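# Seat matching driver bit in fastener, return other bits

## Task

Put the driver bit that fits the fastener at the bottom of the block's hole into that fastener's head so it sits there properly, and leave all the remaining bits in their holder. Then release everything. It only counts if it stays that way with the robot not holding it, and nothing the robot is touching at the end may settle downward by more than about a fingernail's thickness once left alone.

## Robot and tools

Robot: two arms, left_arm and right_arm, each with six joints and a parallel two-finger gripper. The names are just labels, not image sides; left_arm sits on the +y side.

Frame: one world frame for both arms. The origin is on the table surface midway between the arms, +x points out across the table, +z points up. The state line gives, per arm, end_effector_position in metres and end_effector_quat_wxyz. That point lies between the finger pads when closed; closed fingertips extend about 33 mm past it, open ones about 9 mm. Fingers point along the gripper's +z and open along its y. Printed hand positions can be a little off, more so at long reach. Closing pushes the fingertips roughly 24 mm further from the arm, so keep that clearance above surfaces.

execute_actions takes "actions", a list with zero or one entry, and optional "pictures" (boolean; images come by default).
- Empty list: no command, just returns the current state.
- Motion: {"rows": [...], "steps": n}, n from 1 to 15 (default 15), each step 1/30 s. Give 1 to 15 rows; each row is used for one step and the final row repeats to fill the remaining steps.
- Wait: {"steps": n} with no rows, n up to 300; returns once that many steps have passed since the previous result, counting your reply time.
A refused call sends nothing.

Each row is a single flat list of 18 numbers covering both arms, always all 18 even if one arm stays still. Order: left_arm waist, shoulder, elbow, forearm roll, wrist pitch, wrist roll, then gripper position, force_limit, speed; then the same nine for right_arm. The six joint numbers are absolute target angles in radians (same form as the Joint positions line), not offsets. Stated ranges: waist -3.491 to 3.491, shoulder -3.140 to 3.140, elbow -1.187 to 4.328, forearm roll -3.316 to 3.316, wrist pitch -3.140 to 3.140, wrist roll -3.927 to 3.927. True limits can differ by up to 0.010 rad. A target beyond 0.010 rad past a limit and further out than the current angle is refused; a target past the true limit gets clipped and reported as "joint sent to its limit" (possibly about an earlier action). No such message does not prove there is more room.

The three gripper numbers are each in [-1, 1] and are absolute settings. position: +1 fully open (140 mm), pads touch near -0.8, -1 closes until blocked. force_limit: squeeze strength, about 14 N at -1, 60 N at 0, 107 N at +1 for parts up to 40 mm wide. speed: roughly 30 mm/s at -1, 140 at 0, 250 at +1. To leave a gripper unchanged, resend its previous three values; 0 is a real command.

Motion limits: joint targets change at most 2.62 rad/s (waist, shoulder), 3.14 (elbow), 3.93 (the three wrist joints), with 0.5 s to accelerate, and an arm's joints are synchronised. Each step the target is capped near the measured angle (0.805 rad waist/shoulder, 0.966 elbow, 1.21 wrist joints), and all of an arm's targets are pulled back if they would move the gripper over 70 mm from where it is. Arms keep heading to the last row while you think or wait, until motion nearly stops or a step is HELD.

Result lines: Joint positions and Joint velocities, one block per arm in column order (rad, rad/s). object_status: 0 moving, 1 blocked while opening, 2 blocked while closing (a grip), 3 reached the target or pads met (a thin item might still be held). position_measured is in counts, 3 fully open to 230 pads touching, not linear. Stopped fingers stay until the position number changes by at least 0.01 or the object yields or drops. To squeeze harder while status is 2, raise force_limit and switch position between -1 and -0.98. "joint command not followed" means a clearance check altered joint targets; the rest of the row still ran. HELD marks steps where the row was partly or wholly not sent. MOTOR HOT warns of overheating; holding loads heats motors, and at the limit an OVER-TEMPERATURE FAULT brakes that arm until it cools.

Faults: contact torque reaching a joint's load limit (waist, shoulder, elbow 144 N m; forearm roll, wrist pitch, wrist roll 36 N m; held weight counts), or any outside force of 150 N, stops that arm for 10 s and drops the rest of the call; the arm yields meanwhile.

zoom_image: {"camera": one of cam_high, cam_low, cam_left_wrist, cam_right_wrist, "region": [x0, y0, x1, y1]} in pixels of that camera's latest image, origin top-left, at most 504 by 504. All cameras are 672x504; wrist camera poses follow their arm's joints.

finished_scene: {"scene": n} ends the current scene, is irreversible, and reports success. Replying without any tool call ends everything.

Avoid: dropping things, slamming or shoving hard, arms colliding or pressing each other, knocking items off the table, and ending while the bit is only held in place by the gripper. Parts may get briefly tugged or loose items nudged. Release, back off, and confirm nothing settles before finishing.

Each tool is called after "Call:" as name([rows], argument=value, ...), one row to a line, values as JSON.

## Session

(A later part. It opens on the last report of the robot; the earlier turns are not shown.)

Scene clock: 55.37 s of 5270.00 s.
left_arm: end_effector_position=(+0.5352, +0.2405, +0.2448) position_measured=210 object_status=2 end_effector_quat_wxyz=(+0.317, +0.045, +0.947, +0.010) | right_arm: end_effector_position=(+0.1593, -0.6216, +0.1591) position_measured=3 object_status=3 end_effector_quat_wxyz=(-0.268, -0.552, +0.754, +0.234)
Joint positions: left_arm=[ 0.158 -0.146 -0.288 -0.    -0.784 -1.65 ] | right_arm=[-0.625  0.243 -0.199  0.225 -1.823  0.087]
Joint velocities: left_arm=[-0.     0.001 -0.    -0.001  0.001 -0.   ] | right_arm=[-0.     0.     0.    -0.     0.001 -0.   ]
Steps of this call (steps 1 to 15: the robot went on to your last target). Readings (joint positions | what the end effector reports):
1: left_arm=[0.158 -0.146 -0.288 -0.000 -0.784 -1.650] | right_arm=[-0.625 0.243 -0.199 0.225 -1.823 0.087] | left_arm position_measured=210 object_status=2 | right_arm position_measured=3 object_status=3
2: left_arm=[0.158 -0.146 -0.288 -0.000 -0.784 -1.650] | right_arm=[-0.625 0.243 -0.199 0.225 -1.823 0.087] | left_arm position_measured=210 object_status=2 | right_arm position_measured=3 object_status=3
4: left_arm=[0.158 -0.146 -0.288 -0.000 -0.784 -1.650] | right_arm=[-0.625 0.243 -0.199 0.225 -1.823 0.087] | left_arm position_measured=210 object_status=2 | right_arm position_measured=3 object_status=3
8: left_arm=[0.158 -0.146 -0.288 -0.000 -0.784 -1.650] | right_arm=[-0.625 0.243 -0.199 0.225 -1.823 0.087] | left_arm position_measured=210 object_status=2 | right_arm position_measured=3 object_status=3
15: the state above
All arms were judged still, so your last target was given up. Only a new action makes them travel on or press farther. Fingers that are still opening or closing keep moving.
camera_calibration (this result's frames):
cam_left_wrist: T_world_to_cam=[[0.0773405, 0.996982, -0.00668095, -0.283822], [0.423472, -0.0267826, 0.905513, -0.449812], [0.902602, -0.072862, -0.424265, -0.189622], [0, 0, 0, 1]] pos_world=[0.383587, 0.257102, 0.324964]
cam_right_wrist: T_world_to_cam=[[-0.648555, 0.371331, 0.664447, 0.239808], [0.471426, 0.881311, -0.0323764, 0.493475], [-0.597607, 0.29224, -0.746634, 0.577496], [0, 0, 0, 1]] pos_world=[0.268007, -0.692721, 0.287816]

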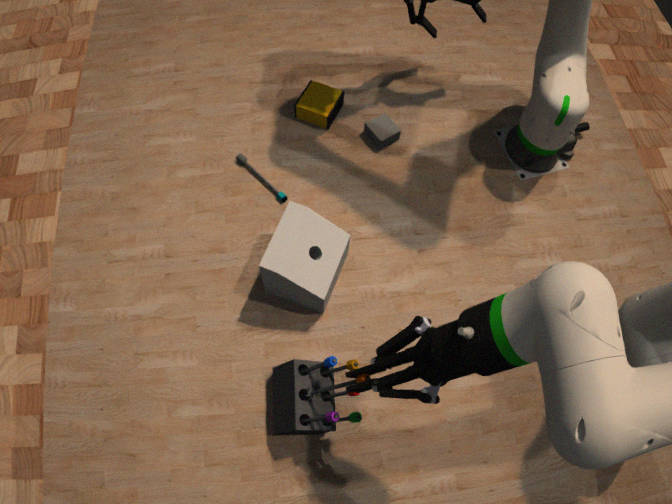

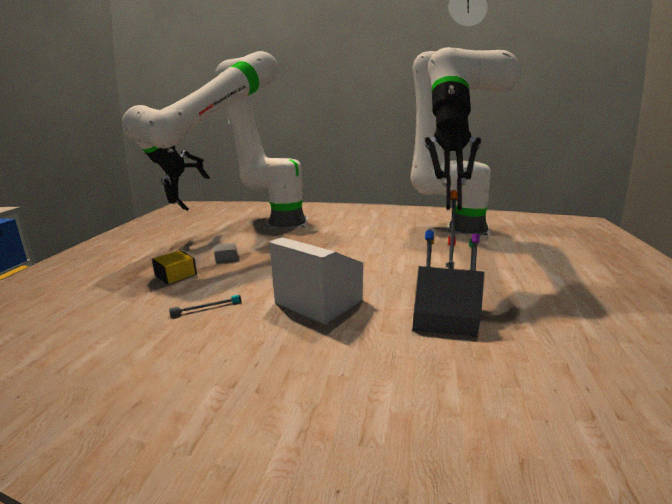

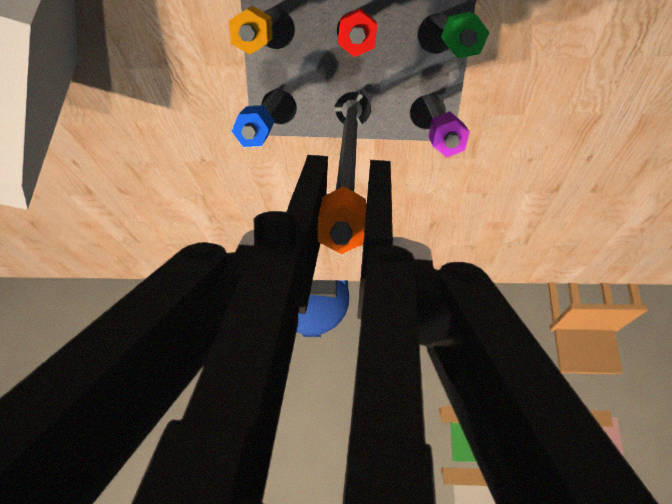

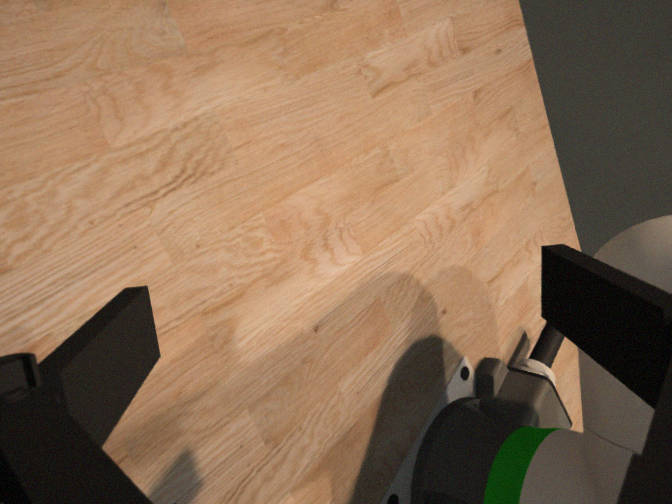

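Call:
execute_actions([
  {"rows":[[0.158,0.012,-0.313,0,-0.6,-1.65,-1,0,0,-0.625,0.243,-0.199,0.225,-1.823,0.087,1,0,0]]},
], pictures=false)

Call:
execute_actions([
  {"rows":[[0.158,0.012,-0.313,0,-0.6,-1.65,-0.4,0,0,-0.625,0.243,-0.199,0.225,-1.823,0.087,1,0,0]],"steps":10},
], pictures=false)

Call:
execute_actions([
  {"rows":[[0.158,-0.123,-0.317,0,-0.731,-1.65,-0.4,0,0,-0.625,0.243,-0.199,0.225,-1.823,0.087,1,0,0]]},
], pictures=false)

Call:
execute_actions([
  {"rows":[[0.086,-0.104,-0.30,0,-0.729,-1.58,-0.4,0,0,-0.625,0.243,-0.199,0.225,-1.823,0.087,1,0,0]]},
], pictures=false)

Call:
execute_actions([
  {"rows":[[0.086,0.039,-0.295,0,-0.591,-1.58,-0.4,0,0,-0.625,0.243,-0.199,0.225,-1.823,0.087,1,0,0]]},
])

Scene clock: 58.13 s of 5270.00 s.
left_arm: end_effector_position=(+0.5816, +0.2399, +0.1726) position_measured=212 object_status=2 end_effector_quat_wxyz=(+0.317, +0.045, +0.947, +0.010) | right_arm: end_effector_position=(+0.1593, -0.6216, +0.1591) position_measured=3 object_status=3 end_effector_quat_wxyz=(-0.268, -0.552, +0.754, +0.234)
Joint positions: left_arm=[ 0.158  0.012 -0.313 -0.    -0.6   -1.65 ] | right_arm=[-0.625  0.243 -0.199  0.225 -1.823  0.087]
Joint velocities: left_arm=[-0.    -0.004  0.     0.001  0.001  0.   ] | right_arm=[-0.     0.     0.001 -0.     0.    -0.   ]
Steps of this call (steps 1 to 68: nothing new was sent; steps 69 to 83: all 15 steps of this action). Readings (joint positions | what the end effector reports):
69: left_arm=[0.158 -0.146 -0.288 0.000 -0.784 -1.650] | right_arm=[-0.625 0.243 -0.199 0.225 -1.823 0.087] | left_arm position_measured=210 object_status=2 | right_arm position_measured=3 object_status=3
70: left_arm=[0.158 -0.143 -0.288 0.000 -0.780 -1.650] | right_arm=[-0.625 0.243 -0.199 0.225 -1.823 0.087] | left_arm position_measured=210 object_status=2 | right_arm position_measured=3 object_status=3
72: left_arm=[0.158 -0.121 -0.290 0.002 -0.752 -1.650] | right_arm=[-0.625 0.243 -0.199 0.225 -1.823 0.087] | left_arm position_measured=210 object_status=2 | right_arm position_measured=3 object_status=3
76: left_arm=[0.158 -0.023 -0.308 -0.001 -0.642 -1.650] | right_arm=[-0.625 0.243 -0.199 0.225 -1.823 0.087] | left_arm position_measured=211 object_status=2 | right_arm position_measured=3 object_status=3
83: the state above

Scene clock: 58.47 s of 5270.00 s.
left_arm: end_effector_position=(+0.5818, +0.2399, +0.1729) position_measured=179 object_status=0 end_effector_quat_wxyz=(+0.317, +0.044, +0.947, +0.010) | right_arm: end_effector_position=(+0.1593, -0.6216, +0.1591) position_measured=3 object_status=3 end_effector_quat_wxyz=(-0.268, -0.552, +0.754, +0.234)
Joint positions: left_arm=[ 0.158  0.012 -0.313 -0.    -0.6   -1.65 ] | right_arm=[-0.625  0.243 -0.199  0.225 -1.823  0.087]
Joint velocities: left_arm=[-0.    -0.     0.    -0.001 -0.    -0.   ] | right_arm=[ 0.    -0.    -0.001  0.     0.     0.001]
Steps of this call (steps 1 to 10: all 10 steps of this action). Readings (joint positions | what the end effector reports):
1: left_arm=[0.158 0.012 -0.313 -0.000 -0.600 -1.650] | right_arm=[-0.625 0.243 -0.199 0.225 -1.823 0.087] | left_arm position_measured=212 object_status=0 | right_arm position_measured=3 object_status=3
2: left_arm=[0.158 0.012 -0.313 -0.000 -0.600 -1.650] | right_arm=[-0.625 0.243 -0.199 0.225 -1.823 0.087] | left_arm position_measured=212 object_status=0 | right_arm position_measured=3 object_status=3
4: left_arm=[0.158 0.012 -0.313 -0.000 -0.600 -1.650] | right_arm=[-0.625 0.243 -0.199 0.225 -1.823 0.087] | left_arm position_measured=193 object_status=0 | right_arm position_measured=3 object_status=3
8: left_arm=[0.158 0.012 -0.313 -0.000 -0.600 -1.650] | right_arm=[-0.625 0.243 -0.199 0.225 -1.823 0.087] | left_arm position_measured=179 object_status=0 | right_arm position_measured=3 object_status=3
10: the state above

Scene clock: 58.97 s of 5270.00 s.
left_arm: end_effector_position=(+0.5410, +0.2403, +0.2241) position_measured=179 object_status=3 end_effector_quat_wxyz=(+0.317, +0.044, +0.947, +0.010) | right_arm: end_effector_position=(+0.1593, -0.6216, +0.1591) position_measured=3 object_status=3 end_effector_quat_wxyz=(-0.268, -0.552, +0.754, +0.234)
Joint positions: left_arm=[ 0.158 -0.123 -0.317  0.    -0.731 -1.65 ] | right_arm=[-0.625  0.243 -0.199  0.225 -1.823  0.087]
Joint velocities: left_arm=[ 0.     0.    -0.001  0.003 -0.    -0.   ] | right_arm=[-0.001 -0.     0.002  0.001 -0.    -0.001]
Steps of this call (steps 1 to 15: all 15 steps of this action). Readings (joint positions | what the end effector reports):
1: left_arm=[0.158 0.012 -0.313 -0.000 -0.600 -1.650] | right_arm=[-0.625 0.243 -0.199 0.225 -1.823 0.087] | left_arm position_measured=179 object_status=0 | right_arm position_measured=3 object_status=3
2: left_arm=[0.158 0.009 -0.313 -0.000 -0.603 -1.650] | right_arm=[-0.625 0.243 -0.199 0.225 -1.823 0.087] | left_arm position_measured=179 object_status=0 | right_arm position_measured=3 object_status=3
4: left_arm=[0.158 -0.015 -0.313 -0.000 -0.626 -1.650] | right_arm=[-0.625 0.243 -0.199 0.225 -1.823 0.087] | left_arm position_measured=179 object_status=3 | right_arm position_measured=3 object_status=3
8: left_arm=[0.158 -0.103 -0.316 0.000 -0.711 -1.650] | right_arm=[-0.625 0.243 -0.199 0.225 -1.823 0.087] | left_arm position_measured=179 object_status=3 | right_arm position_measured=3 object_status=3
15: the state above

Scene clock: 59.47 s of 5270.00 s.
left_arm: end_effector_position=(+0.5371, +0.1981, +0.2243) position_measured=179 object_status=3 end_effector_quat_wxyz=(+0.317, +0.045, +0.947, -0.012) | right_arm: end_effector_position=(+0.1593, -0.6216, +0.1591) position_measured=3 object_status=3 end_effector_quat_wxyz=(-0.268, -0.552, +0.754, +0.234)
Joint positions: left_arm=[ 0.086 -0.104 -0.3    0.    -0.729 -1.58 ] | right_arm=[-0.625  0.243 -0.199  0.225 -1.823  0.087]
Joint velocities: left_arm=[-0. -0.  0.  0. -0.  0.] | right_arm=[ 0.     0.     0.002  0.    -0.     0.   ]
Steps of this call (steps 1 to 15: all 15 steps of this action). Readings (joint positions | what the end effector reports):
1: left_arm=[0.158 -0.123 -0.317 0.000 -0.731 -1.650] | right_arm=[-0.625 0.243 -0.199 0.225 -1.823 0.087] | left_arm position_measured=179 object_status=3 | right_arm position_measured=3 object_status=3
2: left_arm=[0.154 -0.122 -0.317 0.000 -0.731 -1.647] | right_arm=[-0.625 0.243 -0.199 0.225 -1.823 0.087] | left_arm position_measured=179 object_status=3 | right_arm position_measured=3 object_status=3
4: left_arm=[0.131 -0.116 -0.311 0.000 -0.731 -1.623] | right_arm=[-0.625 0.243 -0.199 0.225 -1.823 0.087] | left_arm position_measured=179 object_status=3 | right_arm position_measured=3 object_status=3
8: left_arm=[0.087 -0.104 -0.300 0.000 -0.729 -1.581] | right_arm=[-0.625 0.243 -0.199 0.225 -1.823 0.087] | left_arm position_measured=179 object_status=3 | right_arm position_measured=3 object_status=3
15: the state above

Scene clock: 59.97 s of 5270.00 s.
left_arm: end_effector_position=(+0.5800, +0.1944, +0.1692) position_measured=179 object_status=3 end_effector_quat_wxyz=(+0.317, +0.046, +0.947, -0.012) | right_arm: end_effector_position=(+0.1593, -0.6216, +0.1591) position_measured=3 object_status=3 end_effector_quat_wxyz=(-0.268, -0.552, +0.754, +0.234)
Joint positions: left_arm=[ 0.086  0.039 -0.295 -0.    -0.591 -1.58 ] | right_arm=[-0.625  0.243 -0.199  0.225 -1.823  0.087]
Joint velocities: left_arm=[ 0.    -0.    -0.    -0.001 -0.001 -0.   ] | right_arm=[-0.    -0.     0.    -0.     0.    -0.001]
Steps of this call (steps 1 to 15: all 15 steps of this action). Readings (joint positions | what the end effector reports):
1: left_arm=[0.086 -0.104 -0.300 0.000 -0.729 -1.580] | right_arm=[-0.625 0.243 -0.199 0.225 -1.823 0.087] | left_arm position_measured=179 object_status=3 | right_arm position_measured=3 object_status=3
2: left_arm=[0.086 -0.101 -0.300 0.000 -0.725 -1.580] | right_arm=[-0.625 0.243 -0.199 0.225 -1.823 0.087] | left_arm position_measured=179 object_status=3 | right_arm position_measured=3 object_status=3
4: left_arm=[0.086 -0.077 -0.299 0.000 -0.703 -1.580] | right_arm=[-0.625 0.243 -0.199 0.225 -1.823 0.087] | left_arm position_measured=179 object_status=3 | right_arm position_measured=3 object_status=3
8: left_arm=[0.086 0.014 -0.296 -0.000 -0.615 -1.580] | right_arm=[-0.625 0.243 -0.199 0.225 -1.823 0.087] | left_arm position_measured=179 object_status=3 | right_arm position_measured=3 object_status=3
15: the state above
camera_calibration (this result's frames):
cam_left_wrist: T_world_to_cam=[[0.0934049, 0.994439, -0.048649, -0.243495], [0.424079, 0.0044711, 0.905614, -0.407955], [0.900796, -0.10522, -0.421303, -0.25873], [0, 0, 0, 1]] pos_world=[0.428811, 0.216741, 0.2486]
cam_right_wrist: T_world_to_cam=[[-0.648555, 0.371331, 0.664447, 0.239808], [0.471426, 0.881311, -0.0323764, 0.493475], [-0.597607, 0.29224, -0.746634, 0.577496], [0, 0, 0, 1]] pos_world=[0.268007, -0.692721, 0.287816]

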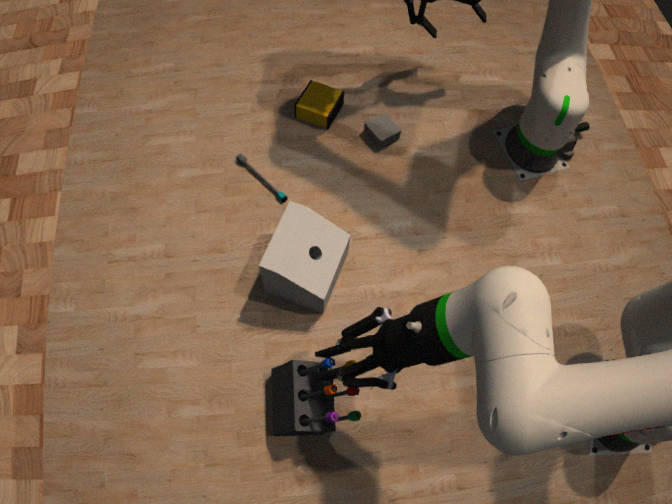

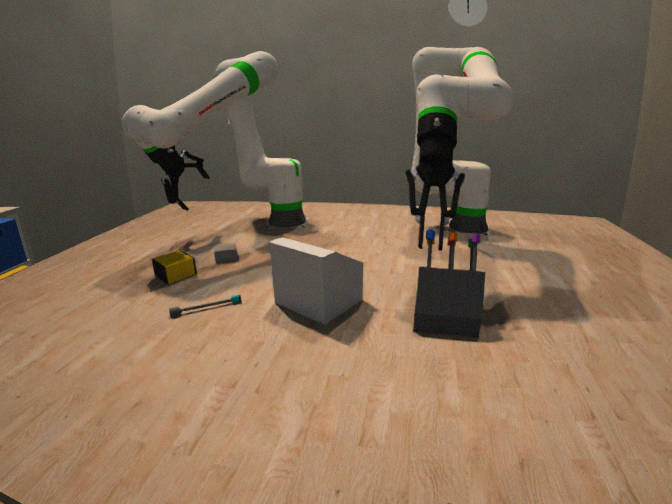

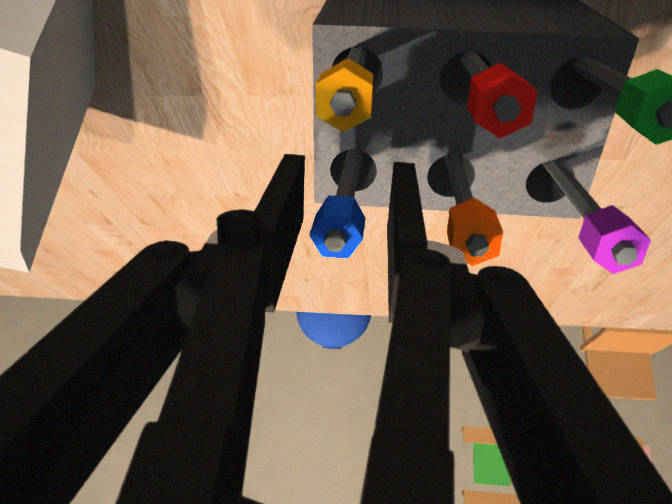

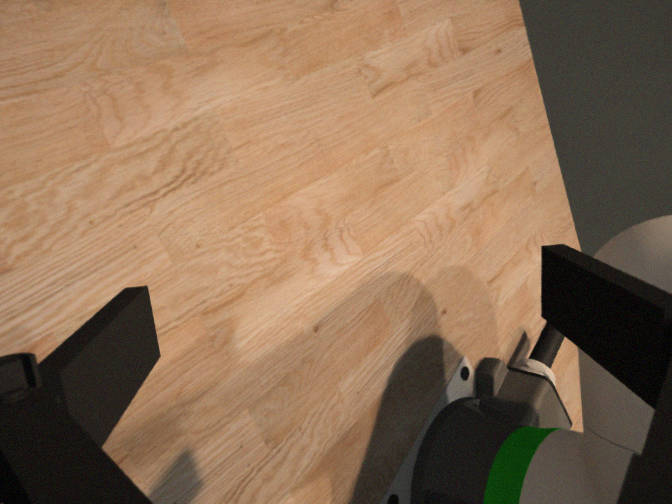

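Call:
execute_actions([
  {"rows":[[0.086,0.039,-0.295,0,-0.591,-1.58,-1,0,0,-0.625,0.243,-0.199,0.225,-1.823,0.087,1,0,0]]},
], pictures=false)

Call:
execute_actions([
  {"rows":[[0.086,-0.091,-0.276,0,-0.74,-1.58,-1,0,0,-0.625,0.243,-0.199,0.225,-1.823,0.087,1,0,0]]},
])

Call:
zoom_image(camera="cam_left_wrist", region=[300, 60, 410, 160])

Scene clock: 61.27 s of 5270.00 s.
left_arm: end_effector_position=(+0.5800, +0.1944, +0.1690) position_measured=208 object_status=2 end_effector_quat_wxyz=(+0.317, +0.045, +0.947, -0.012) | right_arm: end_effector_position=(+0.1593, -0.6216, +0.1591) position_measured=3 object_status=3 end_effector_quat_wxyz=(-0.268, -0.552, +0.754, +0.234)
Joint positions: left_arm=[ 0.086  0.039 -0.295  0.    -0.591 -1.58 ] | right_arm=[-0.625  0.243 -0.199  0.225 -1.823  0.087]
Joint velocities: left_arm=[-0.     0.001  0.     0.     0.    -0.   ] | right_arm=[-0.    -0.    -0.001 -0.001  0.001  0.002]
Steps of this call (steps 1 to 15: the robot went on to your last target; steps 16 to 24: nothing new was sent; steps 25 to 39: all 15 steps of this action). Readings (joint positions | what the end effector reports):
25: left_arm=[0.086 0.039 -0.295 0.000 -0.591 -1.580] | right_arm=[-0.625 0.243 -0.199 0.225 -1.823 0.087] | left_arm position_measured=179 object_status=0 | right_arm position_measured=3 object_status=3
26: left_arm=[0.086 0.039 -0.295 0.000 -0.591 -1.580] | right_arm=[-0.625 0.243 -0.199 0.225 -1.823 0.087] | left_arm position_measured=183 object_status=0 | right_arm position_measured=3 object_status=3
28: left_arm=[0.086 0.039 -0.295 0.000 -0.591 -1.580] | right_arm=[-0.625 0.243 -0.199 0.225 -1.823 0.087] | left_arm position_measured=198 object_status=0 | right_arm position_measured=3 object_status=3
32: left_arm=[0.086 0.039 -0.295 0.000 -0.591 -1.580] | right_arm=[-0.625 0.243 -0.199 0.225 -1.823 0.087] | left_arm position_measured=208 object_status=0 | right_arm position_measured=3 object_status=3
39: the state above

Scene clock: 61.77 s of 5270.00 s.
left_arm: end_effector_position=(+0.5433, +0.1976, +0.2294) position_measured=208 object_status=2 end_effector_quat_wxyz=(+0.317, +0.045, +0.947, -0.012) | right_arm: end_effector_position=(+0.1593, -0.6216, +0.1591) position_measured=3 object_status=3 end_effector_quat_wxyz=(-0.268, -0.552, +0.754, +0.234)
Joint positions: left_arm=[ 0.086 -0.091 -0.276  0.    -0.74  -1.58 ] | right_arm=[-0.625  0.243 -0.199  0.225 -1.823  0.087]
Joint velocities: left_arm=[ 0.     0.001 -0.    -0.001 -0.002 -0.   ] | right_arm=[ 0.001 -0.     0.002  0.     0.     0.001]
Steps of this call (steps 1 to 15: all 15 steps of this action). Readings (joint positions | what the end effector reports):
1: left_arm=[0.086 0.039 -0.295 0.000 -0.591 -1.580] | right_arm=[-0.625 0.243 -0.199 0.225 -1.823 0.087] | left_arm position_measured=208 object_status=2 | right_arm position_measured=3 object_status=3
2: left_arm=[0.086 0.036 -0.295 0.000 -0.595 -1.580] | right_arm=[-0.625 0.243 -0.199 0.225 -1.823 0.087] | left_arm position_measured=208 object_status=2 | right_arm position_measured=3 object_status=3
4: left_arm=[0.086 0.012 -0.291 0.000 -0.622 -1.580] | right_arm=[-0.625 0.243 -0.199 0.225 -1.823 0.087] | left_arm position_measured=208 object_status=2 | right_arm position_measured=3 object_status=3
8: left_arm=[0.086 -0.074 -0.278 0.000 -0.719 -1.580] | right_arm=[-0.625 0.243 -0.199 0.225 -1.823 0.087] | left_arm position_measured=208 object_status=2 | right_arm position_measured=3 object_status=3
15: the state above
camera_calibration (this result's frames):
cam_left_wrist: T_world_to_cam=[[0.093276, 0.994443, -0.0488216, -0.240197], [0.424482, 0.004636, 0.905424, -0.447146], [0.900619, -0.105178, -0.421691, -0.199779], [0, 0, 0, 1]] pos_world=[0.392135, 0.219922, 0.308886]
cam_right_wrist: T_world_to_cam=[[-0.648555, 0.371331, 0.664447, 0.239808], [0.471426, 0.881311, -0.0323763, 0.493475], [-0.597607, 0.29224, -0.746634, 0.577496], [0, 0, 0, 1]] pos_world=[0.268007, -0.692721, 0.287816]

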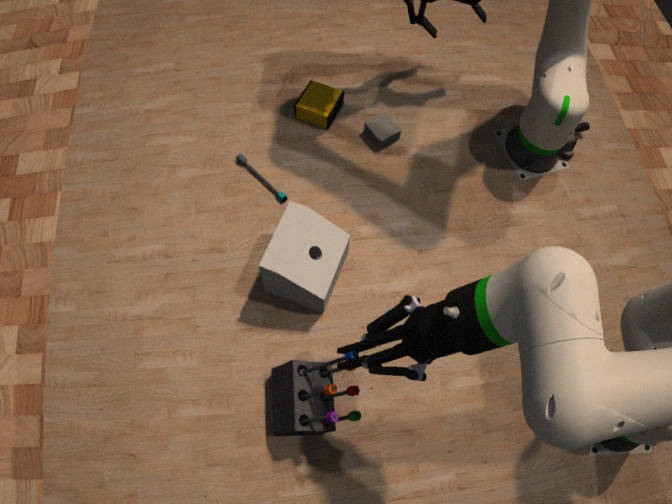

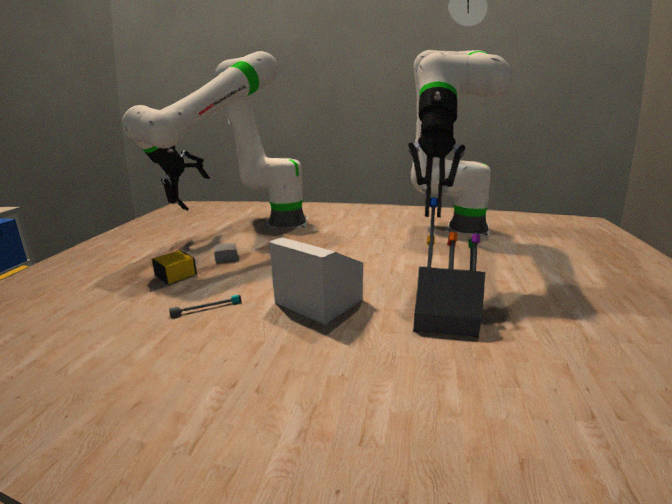

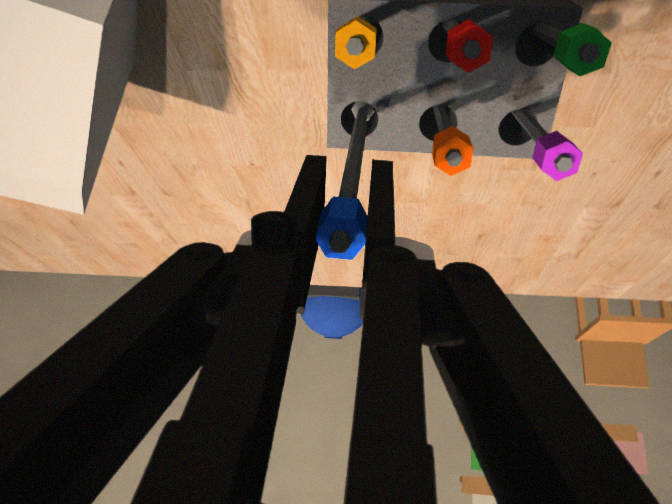

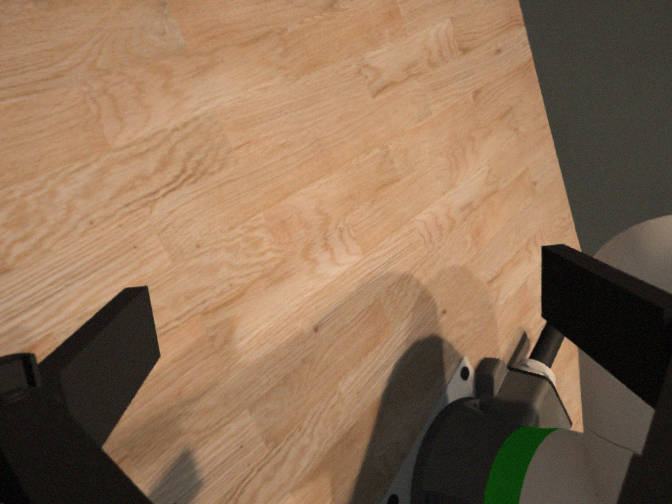

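Region (300, 60, 410, 160) of cam_left_wrist's 672x504 image, scaled by 4.582, with more detail than that image has; it fills the top 458 rows of this view, and the rest is white.

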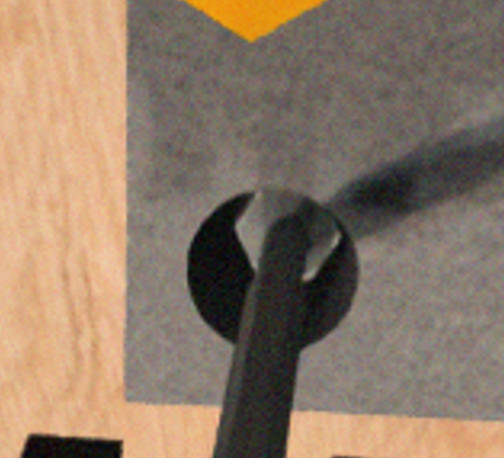

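Call:
execute_actions([
  {"rows":[[0.086,0.031,-0.294,0,-0.6,-1.58,-1,0,0,-0.625,0.243,-0.199,0.225,-1.823,0.087,1,0,0]]},
], pictures=false)

Call:
execute_actions([
  {"rows":[[0.086,0.031,-0.294,0,-0.6,-1.58,-0.4,0,0,-0.625,0.243,-0.199,0.225,-1.823,0.087,1,0,0]],"steps":10},
], pictures=false)

Call:
execute_actions([
  {"rows":[[0.086,-0.104,-0.30,0,-0.729,-1.58,-0.4,0,0,-0.625,0.243,-0.199,0.225,-1.823,0.087,1,0,0]]},
], pictures=false)

Call:
execute_actions([
  {"rows":[[0.09,-0.185,-0.398,0,-0.712,-1.58,-0.4,0,0,-0.625,0.243,-0.199,0.225,-1.823,0.087,1,0,0]]},
], pictures=false)

Call:
execute_actions([
  {"rows":[[0.09,-0.033,-0.419,0,-0.539,-1.58,-0.4,0,0,-0.625,0.243,-0.199,0.225,-1.823,0.087,1,0,0]]},
], pictures=false)

Call:
execute_actions([
  {"rows":[[0.09,-0.033,-0.419,0,-0.539,-1.58,-1,0,0,-0.625,0.243,-0.199,0.225,-1.823,0.087,1,0,0]]},
], pictures=false)

Call:
execute_actions([
  {"rows":[[0.09,-0.185,-0.398,0,-0.712,-1.58,-1,0,0,-0.625,0.243,-0.199,0.225,-1.823,0.087,1,0,0]]},
])

Call:
zoom_image(camera="cam_left_wrist", region=[300, 60, 410, 160])

Scene clock: 64.27 s of 5270.00 s.
left_arm: end_effector_position=(+0.5779, +0.1946, +0.1729) position_measured=208 object_status=2 end_effector_quat_wxyz=(+0.317, +0.046, +0.947, -0.012) | right_arm: end_effector_position=(+0.1593, -0.6216, +0.1591) position_measured=3 object_status=3 end_effector_quat_wxyz=(-0.268, -0.552, +0.754, +0.234)
Joint positions: left_arm=[ 0.086  0.031 -0.294 -0.    -0.6   -1.58 ] | right_arm=[-0.625  0.243 -0.199  0.225 -1.823  0.087]
Joint velocities: left_arm=[ 0.     0.001  0.    -0.001 -0.    -0.   ] | right_arm=[-0.    -0.     0.001  0.    -0.     0.   ]
Steps of this call (steps 1 to 15: the robot went on to your last target; steps 16 to 60: nothing new was sent; steps 61 to 75: all 15 steps of this action). Readings (joint positions | what the end effector reports):
61: left_arm=[0.086 -0.091 -0.276 0.000 -0.740 -1.580] | right_arm=[-0.625 0.243 -0.199 0.225 -1.823 0.087] | left_arm position_measured=208 object_status=2 | right_arm position_measured=3 object_status=3
62: left_arm=[0.086 -0.088 -0.276 0.000 -0.736 -1.580] | right_arm=[-0.625 0.243 -0.199 0.225 -1.823 0.087] | left_arm position_measured=208 object_status=2 | right_arm position_measured=3 object_status=3
64: left_arm=[0.086 -0.064 -0.280 0.000 -0.709 -1.580] | right_arm=[-0.625 0.243 -0.199 0.225 -1.823 0.087] | left_arm position_measured=208 object_status=2 | right_arm position_measured=3 object_status=3
68: left_arm=[0.086 0.017 -0.292 -0.000 -0.616 -1.580] | right_arm=[-0.625 0.243 -0.199 0.225 -1.823 0.087] | left_arm position_measured=208 object_status=2 | right_arm position_measured=3 object_status=3
75: the state above

Scene clock: 64.60 s of 5270.00 s.
left_arm: end_effector_position=(+0.5780, +0.1946, +0.1728) position_measured=179 object_status=0 end_effector_quat_wxyz=(+0.317, +0.045, +0.947, -0.012) | right_arm: end_effector_position=(+0.1593, -0.6216, +0.1591) position_measured=3 object_status=3 end_effector_quat_wxyz=(-0.268, -0.552, +0.754, +0.234)
Joint positions: left_arm=[ 0.086  0.031 -0.294 -0.    -0.6   -1.58 ] | right_arm=[-0.625  0.243 -0.199  0.225 -1.823  0.087]
Joint velocities: left_arm=[-0.     0.002 -0.001  0.001 -0.001  0.   ] | right_arm=[-0.    -0.     0.     0.     0.    -0.001]
Steps of this call (steps 1 to 10: all 10 steps of this action). Readings (joint positions | what the end effector reports):
1: left_arm=[0.086 0.031 -0.294 -0.000 -0.600 -1.580] | right_arm=[-0.625 0.243 -0.199 0.225 -1.823 0.087] | left_arm position_measured=208 object_status=0 | right_arm position_measured=3 object_status=3
2: left_arm=[0.086 0.031 -0.294 -0.000 -0.600 -1.580] | right_arm=[-0.625 0.243 -0.199 0.225 -1.823 0.087] | left_arm position_measured=208 object_status=0 | right_arm position_measured=3 object_status=3
4: left_arm=[0.086 0.031 -0.294 -0.000 -0.600 -1.580] | right_arm=[-0.625 0.243 -0.199 0.225 -1.823 0.087] | left_arm position_measured=189 object_status=0 | right_arm position_measured=3 object_status=3
8: left_arm=[0.086 0.031 -0.294 -0.000 -0.600 -1.580] | right_arm=[-0.625 0.243 -0.199 0.225 -1.823 0.087] | left_arm position_measured=179 object_status=0 | right_arm position_measured=3 object_status=3
10: the state above

Scene clock: 65.10 s of 5270.00 s.
left_arm: end_effector_position=(+0.5371, +0.1981, +0.2242) position_measured=179 object_status=3 end_effector_quat_wxyz=(+0.317, +0.045, +0.947, -0.012) | right_arm: end_effector_position=(+0.1593, -0.6216, +0.1591) position_measured=3 object_status=3 end_effector_quat_wxyz=(-0.268, -0.552, +0.754, +0.234)
Joint positions: left_arm=[ 0.086 -0.104 -0.3    0.    -0.729 -1.58 ] | right_arm=[-0.625  0.243 -0.199  0.225 -1.823  0.087]
Joint velocities: left_arm=[ 0.  0. -0.  0. -0. -0.] | right_arm=[ 0.001  0.    -0.002 -0.     0.    -0.002]
Steps of this call (steps 1 to 15: all 15 steps of this action). Readings (joint positions | what the end effector reports):
1: left_arm=[0.086 0.031 -0.294 -0.000 -0.600 -1.580] | right_arm=[-0.625 0.243 -0.199 0.225 -1.823 0.087] | left_arm position_measured=179 object_status=0 | right_arm position_measured=3 object_status=3
2: left_arm=[0.086 0.028 -0.294 -0.000 -0.603 -1.580] | right_arm=[-0.625 0.243 -0.199 0.225 -1.823 0.087] | left_arm position_measured=179 object_status=0 | right_arm position_measured=3 object_status=3
4: left_arm=[0.086 0.004 -0.295 -0.000 -0.626 -1.580] | right_arm=[-0.625 0.243 -0.199 0.225 -1.823 0.087] | left_arm position_measured=179 object_status=3 | right_arm position_measured=3 object_status=3
8: left_arm=[0.086 -0.084 -0.299 0.000 -0.709 -1.580] | right_arm=[-0.625 0.243 -0.199 0.225 -1.823 0.087] | left_arm position_measured=179 object_status=3 | right_arm position_measured=3 object_status=3
15: the state above

Scene clock: 65.60 s of 5270.00 s.
left_arm: end_effector_position=(+0.5036, +0.2033, +0.2124) position_measured=179 object_status=3 end_effector_quat_wxyz=(+0.317, +0.044, +0.947, -0.012) | right_arm: end_effector_position=(+0.1593, -0.6216, +0.1591) position_measured=3 object_status=3 end_effector_quat_wxyz=(-0.268, -0.552, +0.754, +0.234)
Joint positions: left_arm=[ 0.09  -0.185 -0.398  0.    -0.712 -1.58 ] | right_arm=[-0.625  0.243 -0.199  0.225 -1.823  0.087]
Joint velocities: left_arm=[ 0.    -0.    -0.    -0.002 -0.001  0.   ] | right_arm=[-0. -0. -0.  0. -0. -0.]
Steps of this call (steps 1 to 15: all 15 steps of this action). Readings (joint positions | what the end effector reports):
1: left_arm=[0.086 -0.104 -0.300 0.000 -0.729 -1.580] | right_arm=[-0.625 0.243 -0.199 0.225 -1.823 0.087] | left_arm position_measured=179 object_status=3 | right_arm position_measured=3 object_status=3
2: left_arm=[0.086 -0.107 -0.304 0.000 -0.728 -1.580] | right_arm=[-0.625 0.243 -0.199 0.225 -1.823 0.087] | left_arm position_measured=179 object_status=3 | right_arm position_measured=3 object_status=3
4: left_arm=[0.087 -0.131 -0.333 0.000 -0.721 -1.580] | right_arm=[-0.625 0.243 -0.199 0.225 -1.823 0.087] | left_arm position_measured=179 object_status=3 | right_arm position_measured=3 object_status=3
8: left_arm=[0.090 -0.184 -0.396 0.000 -0.712 -1.580] | right_arm=[-0.625 0.243 -0.199 0.225 -1.823 0.087] | left_arm position_measured=179 object_status=3 | right_arm position_measured=3 object_status=3
15: the state above

Scene clock: 66.10 s of 5270.00 s.
left_arm: end_effector_position=(+0.5434, +0.2000, +0.1483) position_measured=179 object_status=3 end_effector_quat_wxyz=(+0.317, +0.044, +0.947, -0.012) | right_arm: end_effector_position=(+0.1593, -0.6216, +0.1591) position_measured=3 object_status=3 end_effector_quat_wxyz=(-0.268, -0.552, +0.754, +0.234)
Joint positions: left_arm=[ 0.09  -0.033 -0.419 -0.    -0.539 -1.58 ] | right_arm=[-0.625  0.243 -0.199  0.225 -1.823  0.087]
Joint velocities: left_arm=[ 0.    -0.    -0.    -0.002  0.    -0.   ] | right_arm=[ 0.     0.     0.001 -0.    -0.001 -0.002]
Steps of this call (steps 1 to 15: all 15 steps of this action). Readings (joint positions | what the end effector reports):
1: left_arm=[0.090 -0.185 -0.398 0.000 -0.712 -1.580] | right_arm=[-0.625 0.243 -0.199 0.225 -1.823 0.087] | left_arm position_measured=179 object_status=3 | right_arm position_measured=3 object_status=3
2: left_arm=[0.090 -0.182 -0.398 0.000 -0.708 -1.580] | right_arm=[-0.625 0.243 -0.199 0.225 -1.823 0.087] | left_arm position_measured=179 object_status=3 | right_arm position_measured=3 object_status=3
4: left_arm=[0.090 -0.158 -0.402 0.000 -0.681 -1.580] | right_arm=[-0.625 0.243 -0.199 0.225 -1.823 0.087] | left_arm position_measured=179 object_status=3 | right_arm position_measured=3 object_status=3
8: left_arm=[0.090 -0.063 -0.415 -0.000 -0.574 -1.580] | right_arm=[-0.625 0.243 -0.199 0.225 -1.823 0.087] | left_arm position_measured=179 object_status=3 | right_arm position_measured=3 object_status=3
15: the state above

Scene clock: 66.60 s of 5270.00 s.
left_arm: end_effector_position=(+0.5434, +0.2000, +0.1482) position_measured=210 object_status=2 end_effector_quat_wxyz=(+0.317, +0.044, +0.947, -0.012) | right_arm: end_effector_position=(+0.1593, -0.6216, +0.1591) position_measured=3 object_status=3 end_effector_quat_wxyz=(-0.268, -0.552, +0.754, +0.234)
Joint positions: left_arm=[ 0.09  -0.033 -0.419 -0.    -0.539 -1.58 ] | right_arm=[-0.625  0.243 -0.199  0.225 -1.823  0.087]
Joint velocities: left_arm=[ 0.     0.002 -0.    -0.001 -0.002  0.   ] | right_arm=[ 0.001  0.     0.001  0.001 -0.    -0.   ]
Steps of this call (steps 1 to 15: all 15 steps of this action). Readings (joint positions | what the end effector reports):
1: left_arm=[0.090 -0.033 -0.419 -0.000 -0.539 -1.580] | right_arm=[-0.625 0.243 -0.199 0.225 -1.823 0.087] | left_arm position_measured=179 object_status=0 | right_arm position_measured=3 object_status=3
2: left_arm=[0.090 -0.033 -0.419 -0.000 -0.539 -1.580] | right_arm=[-0.625 0.243 -0.199 0.225 -1.823 0.087] | left_arm position_measured=183 object_status=0 | right_arm position_measured=3 object_status=3
4: left_arm=[0.090 -0.033 -0.419 -0.000 -0.539 -1.580] | right_arm=[-0.625 0.243 -0.199 0.225 -1.823 0.087] | left_arm position_measured=198 object_status=0 | right_arm position_measured=3 object_status=3
8: left_arm=[0.090 -0.033 -0.419 -0.000 -0.539 -1.580] | right_arm=[-0.625 0.243 -0.199 0.225 -1.823 0.087] | left_arm position_measured=210 object_status=0 | right_arm position_measured=3 object_status=3
15: the state above

Scene clock: 67.10 s of 5270.00 s.
left_arm: end_effector_position=(+0.5036, +0.2032, +0.2123) position_measured=210 object_status=2 end_effector_quat_wxyz=(+0.317, +0.044, +0.947, -0.012) | right_arm: end_effector_position=(+0.1593, -0.6216, +0.1591) position_measured=3 object_status=3 end_effector_quat_wxyz=(-0.268, -0.552, +0.754, +0.234)
Joint positions: left_arm=[ 0.09  -0.185 -0.398  0.    -0.712 -1.58 ] | right_arm=[-0.625  0.243 -0.199  0.225 -1.823  0.087]
Joint velocities: left_arm=[ 0.    -0.002  0.     0.002 -0.001 -0.   ] | right_arm=[-0.001 -0.     0.     0.     0.001 -0.001]
Steps of this call (steps 1 to 15: all 15 steps of this action). Readings (joint positions | what the end effector reports):
1: left_arm=[0.090 -0.033 -0.419 -0.000 -0.539 -1.580] | right_arm=[-0.625 0.243 -0.199 0.225 -1.823 0.087] | left_arm position_measured=210 object_status=2 | right_arm position_measured=3 object_status=3
2: left_arm=[0.090 -0.036 -0.419 -0.000 -0.543 -1.580] | right_arm=[-0.625 0.243 -0.199 0.225 -1.823 0.087] | left_arm position_measured=210 object_status=2 | right_arm position_measured=3 object_status=3
4: left_arm=[0.090 -0.060 -0.416 -0.000 -0.570 -1.580] | right_arm=[-0.625 0.243 -0.199 0.225 -1.823 0.087] | left_arm position_measured=210 object_status=2 | right_arm position_measured=3 object_status=3
8: left_arm=[0.090 -0.155 -0.402 0.000 -0.677 -1.580] | right_arm=[-0.625 0.243 -0.199 0.225 -1.823 0.087] | left_arm position_measured=210 object_status=2 | right_arm position_measured=3 object_status=3
15: the state above
camera_calibration (this result's frames):
cam_left_wrist: T_world_to_cam=[[0.0893002, 0.994804, -0.0488877, -0.241024], [0.424452, 0.00639384, 0.905428, -0.415203], [0.901036, -0.101605, -0.421675, -0.171601], [0, 0, 0, 1]] pos_world=[0.352376, 0.224991, 0.291793]
cam_right_wrist: T_world_to_cam=[[-0.648555, 0.371331, 0.664447, 0.239808], [0.471426, 0.881311, -0.0323764, 0.493475], [-0.597607, 0.29224, -0.746634, 0.577496], [0, 0, 0, 1]] pos_world=[0.268007, -0.692721, 0.287816]

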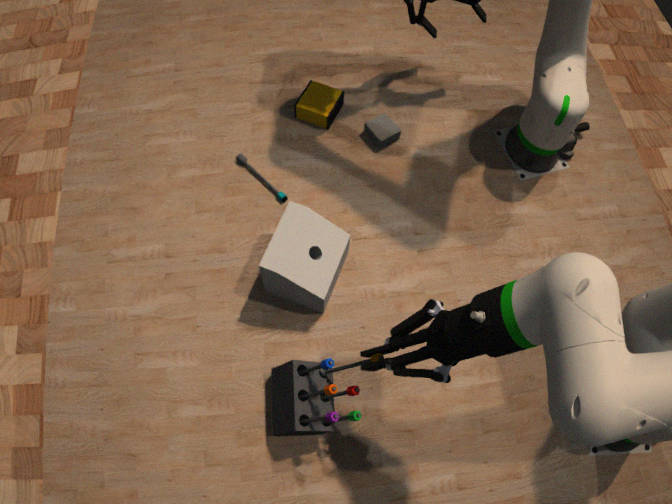

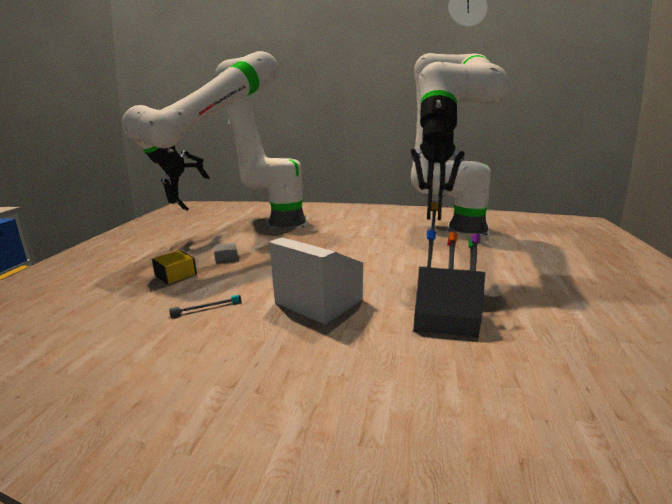

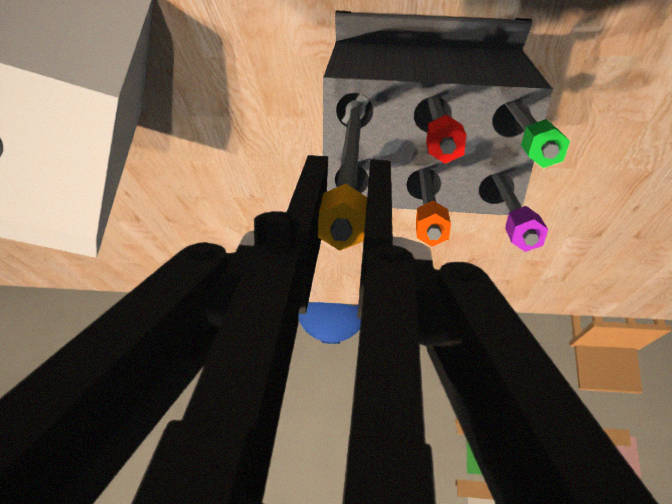

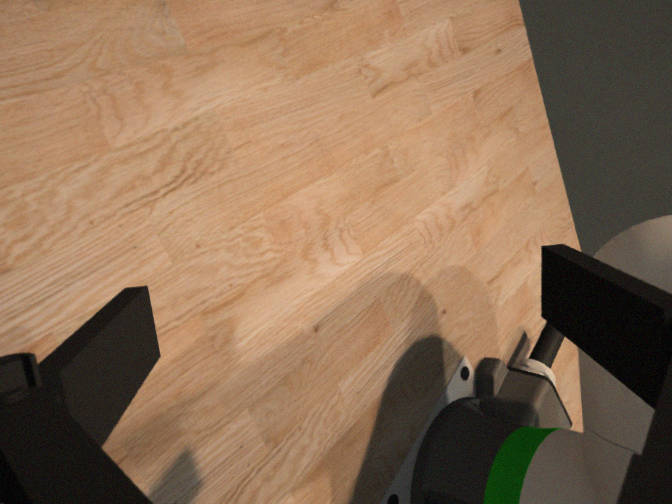

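Region (300, 60, 410, 160) of cam_left_wrist's 672x504 image, scaled by 4.582, with more detail than that image has; it fills the top 458 rows of this view, and the rest is white.

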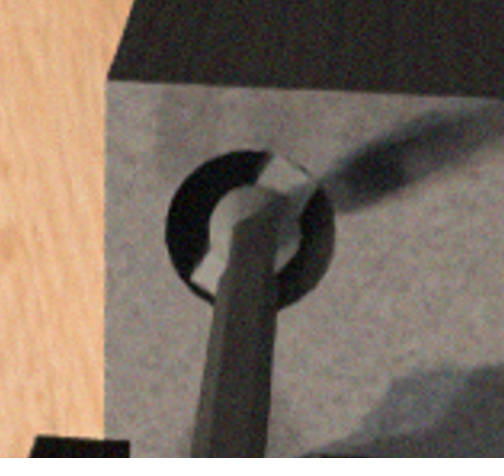

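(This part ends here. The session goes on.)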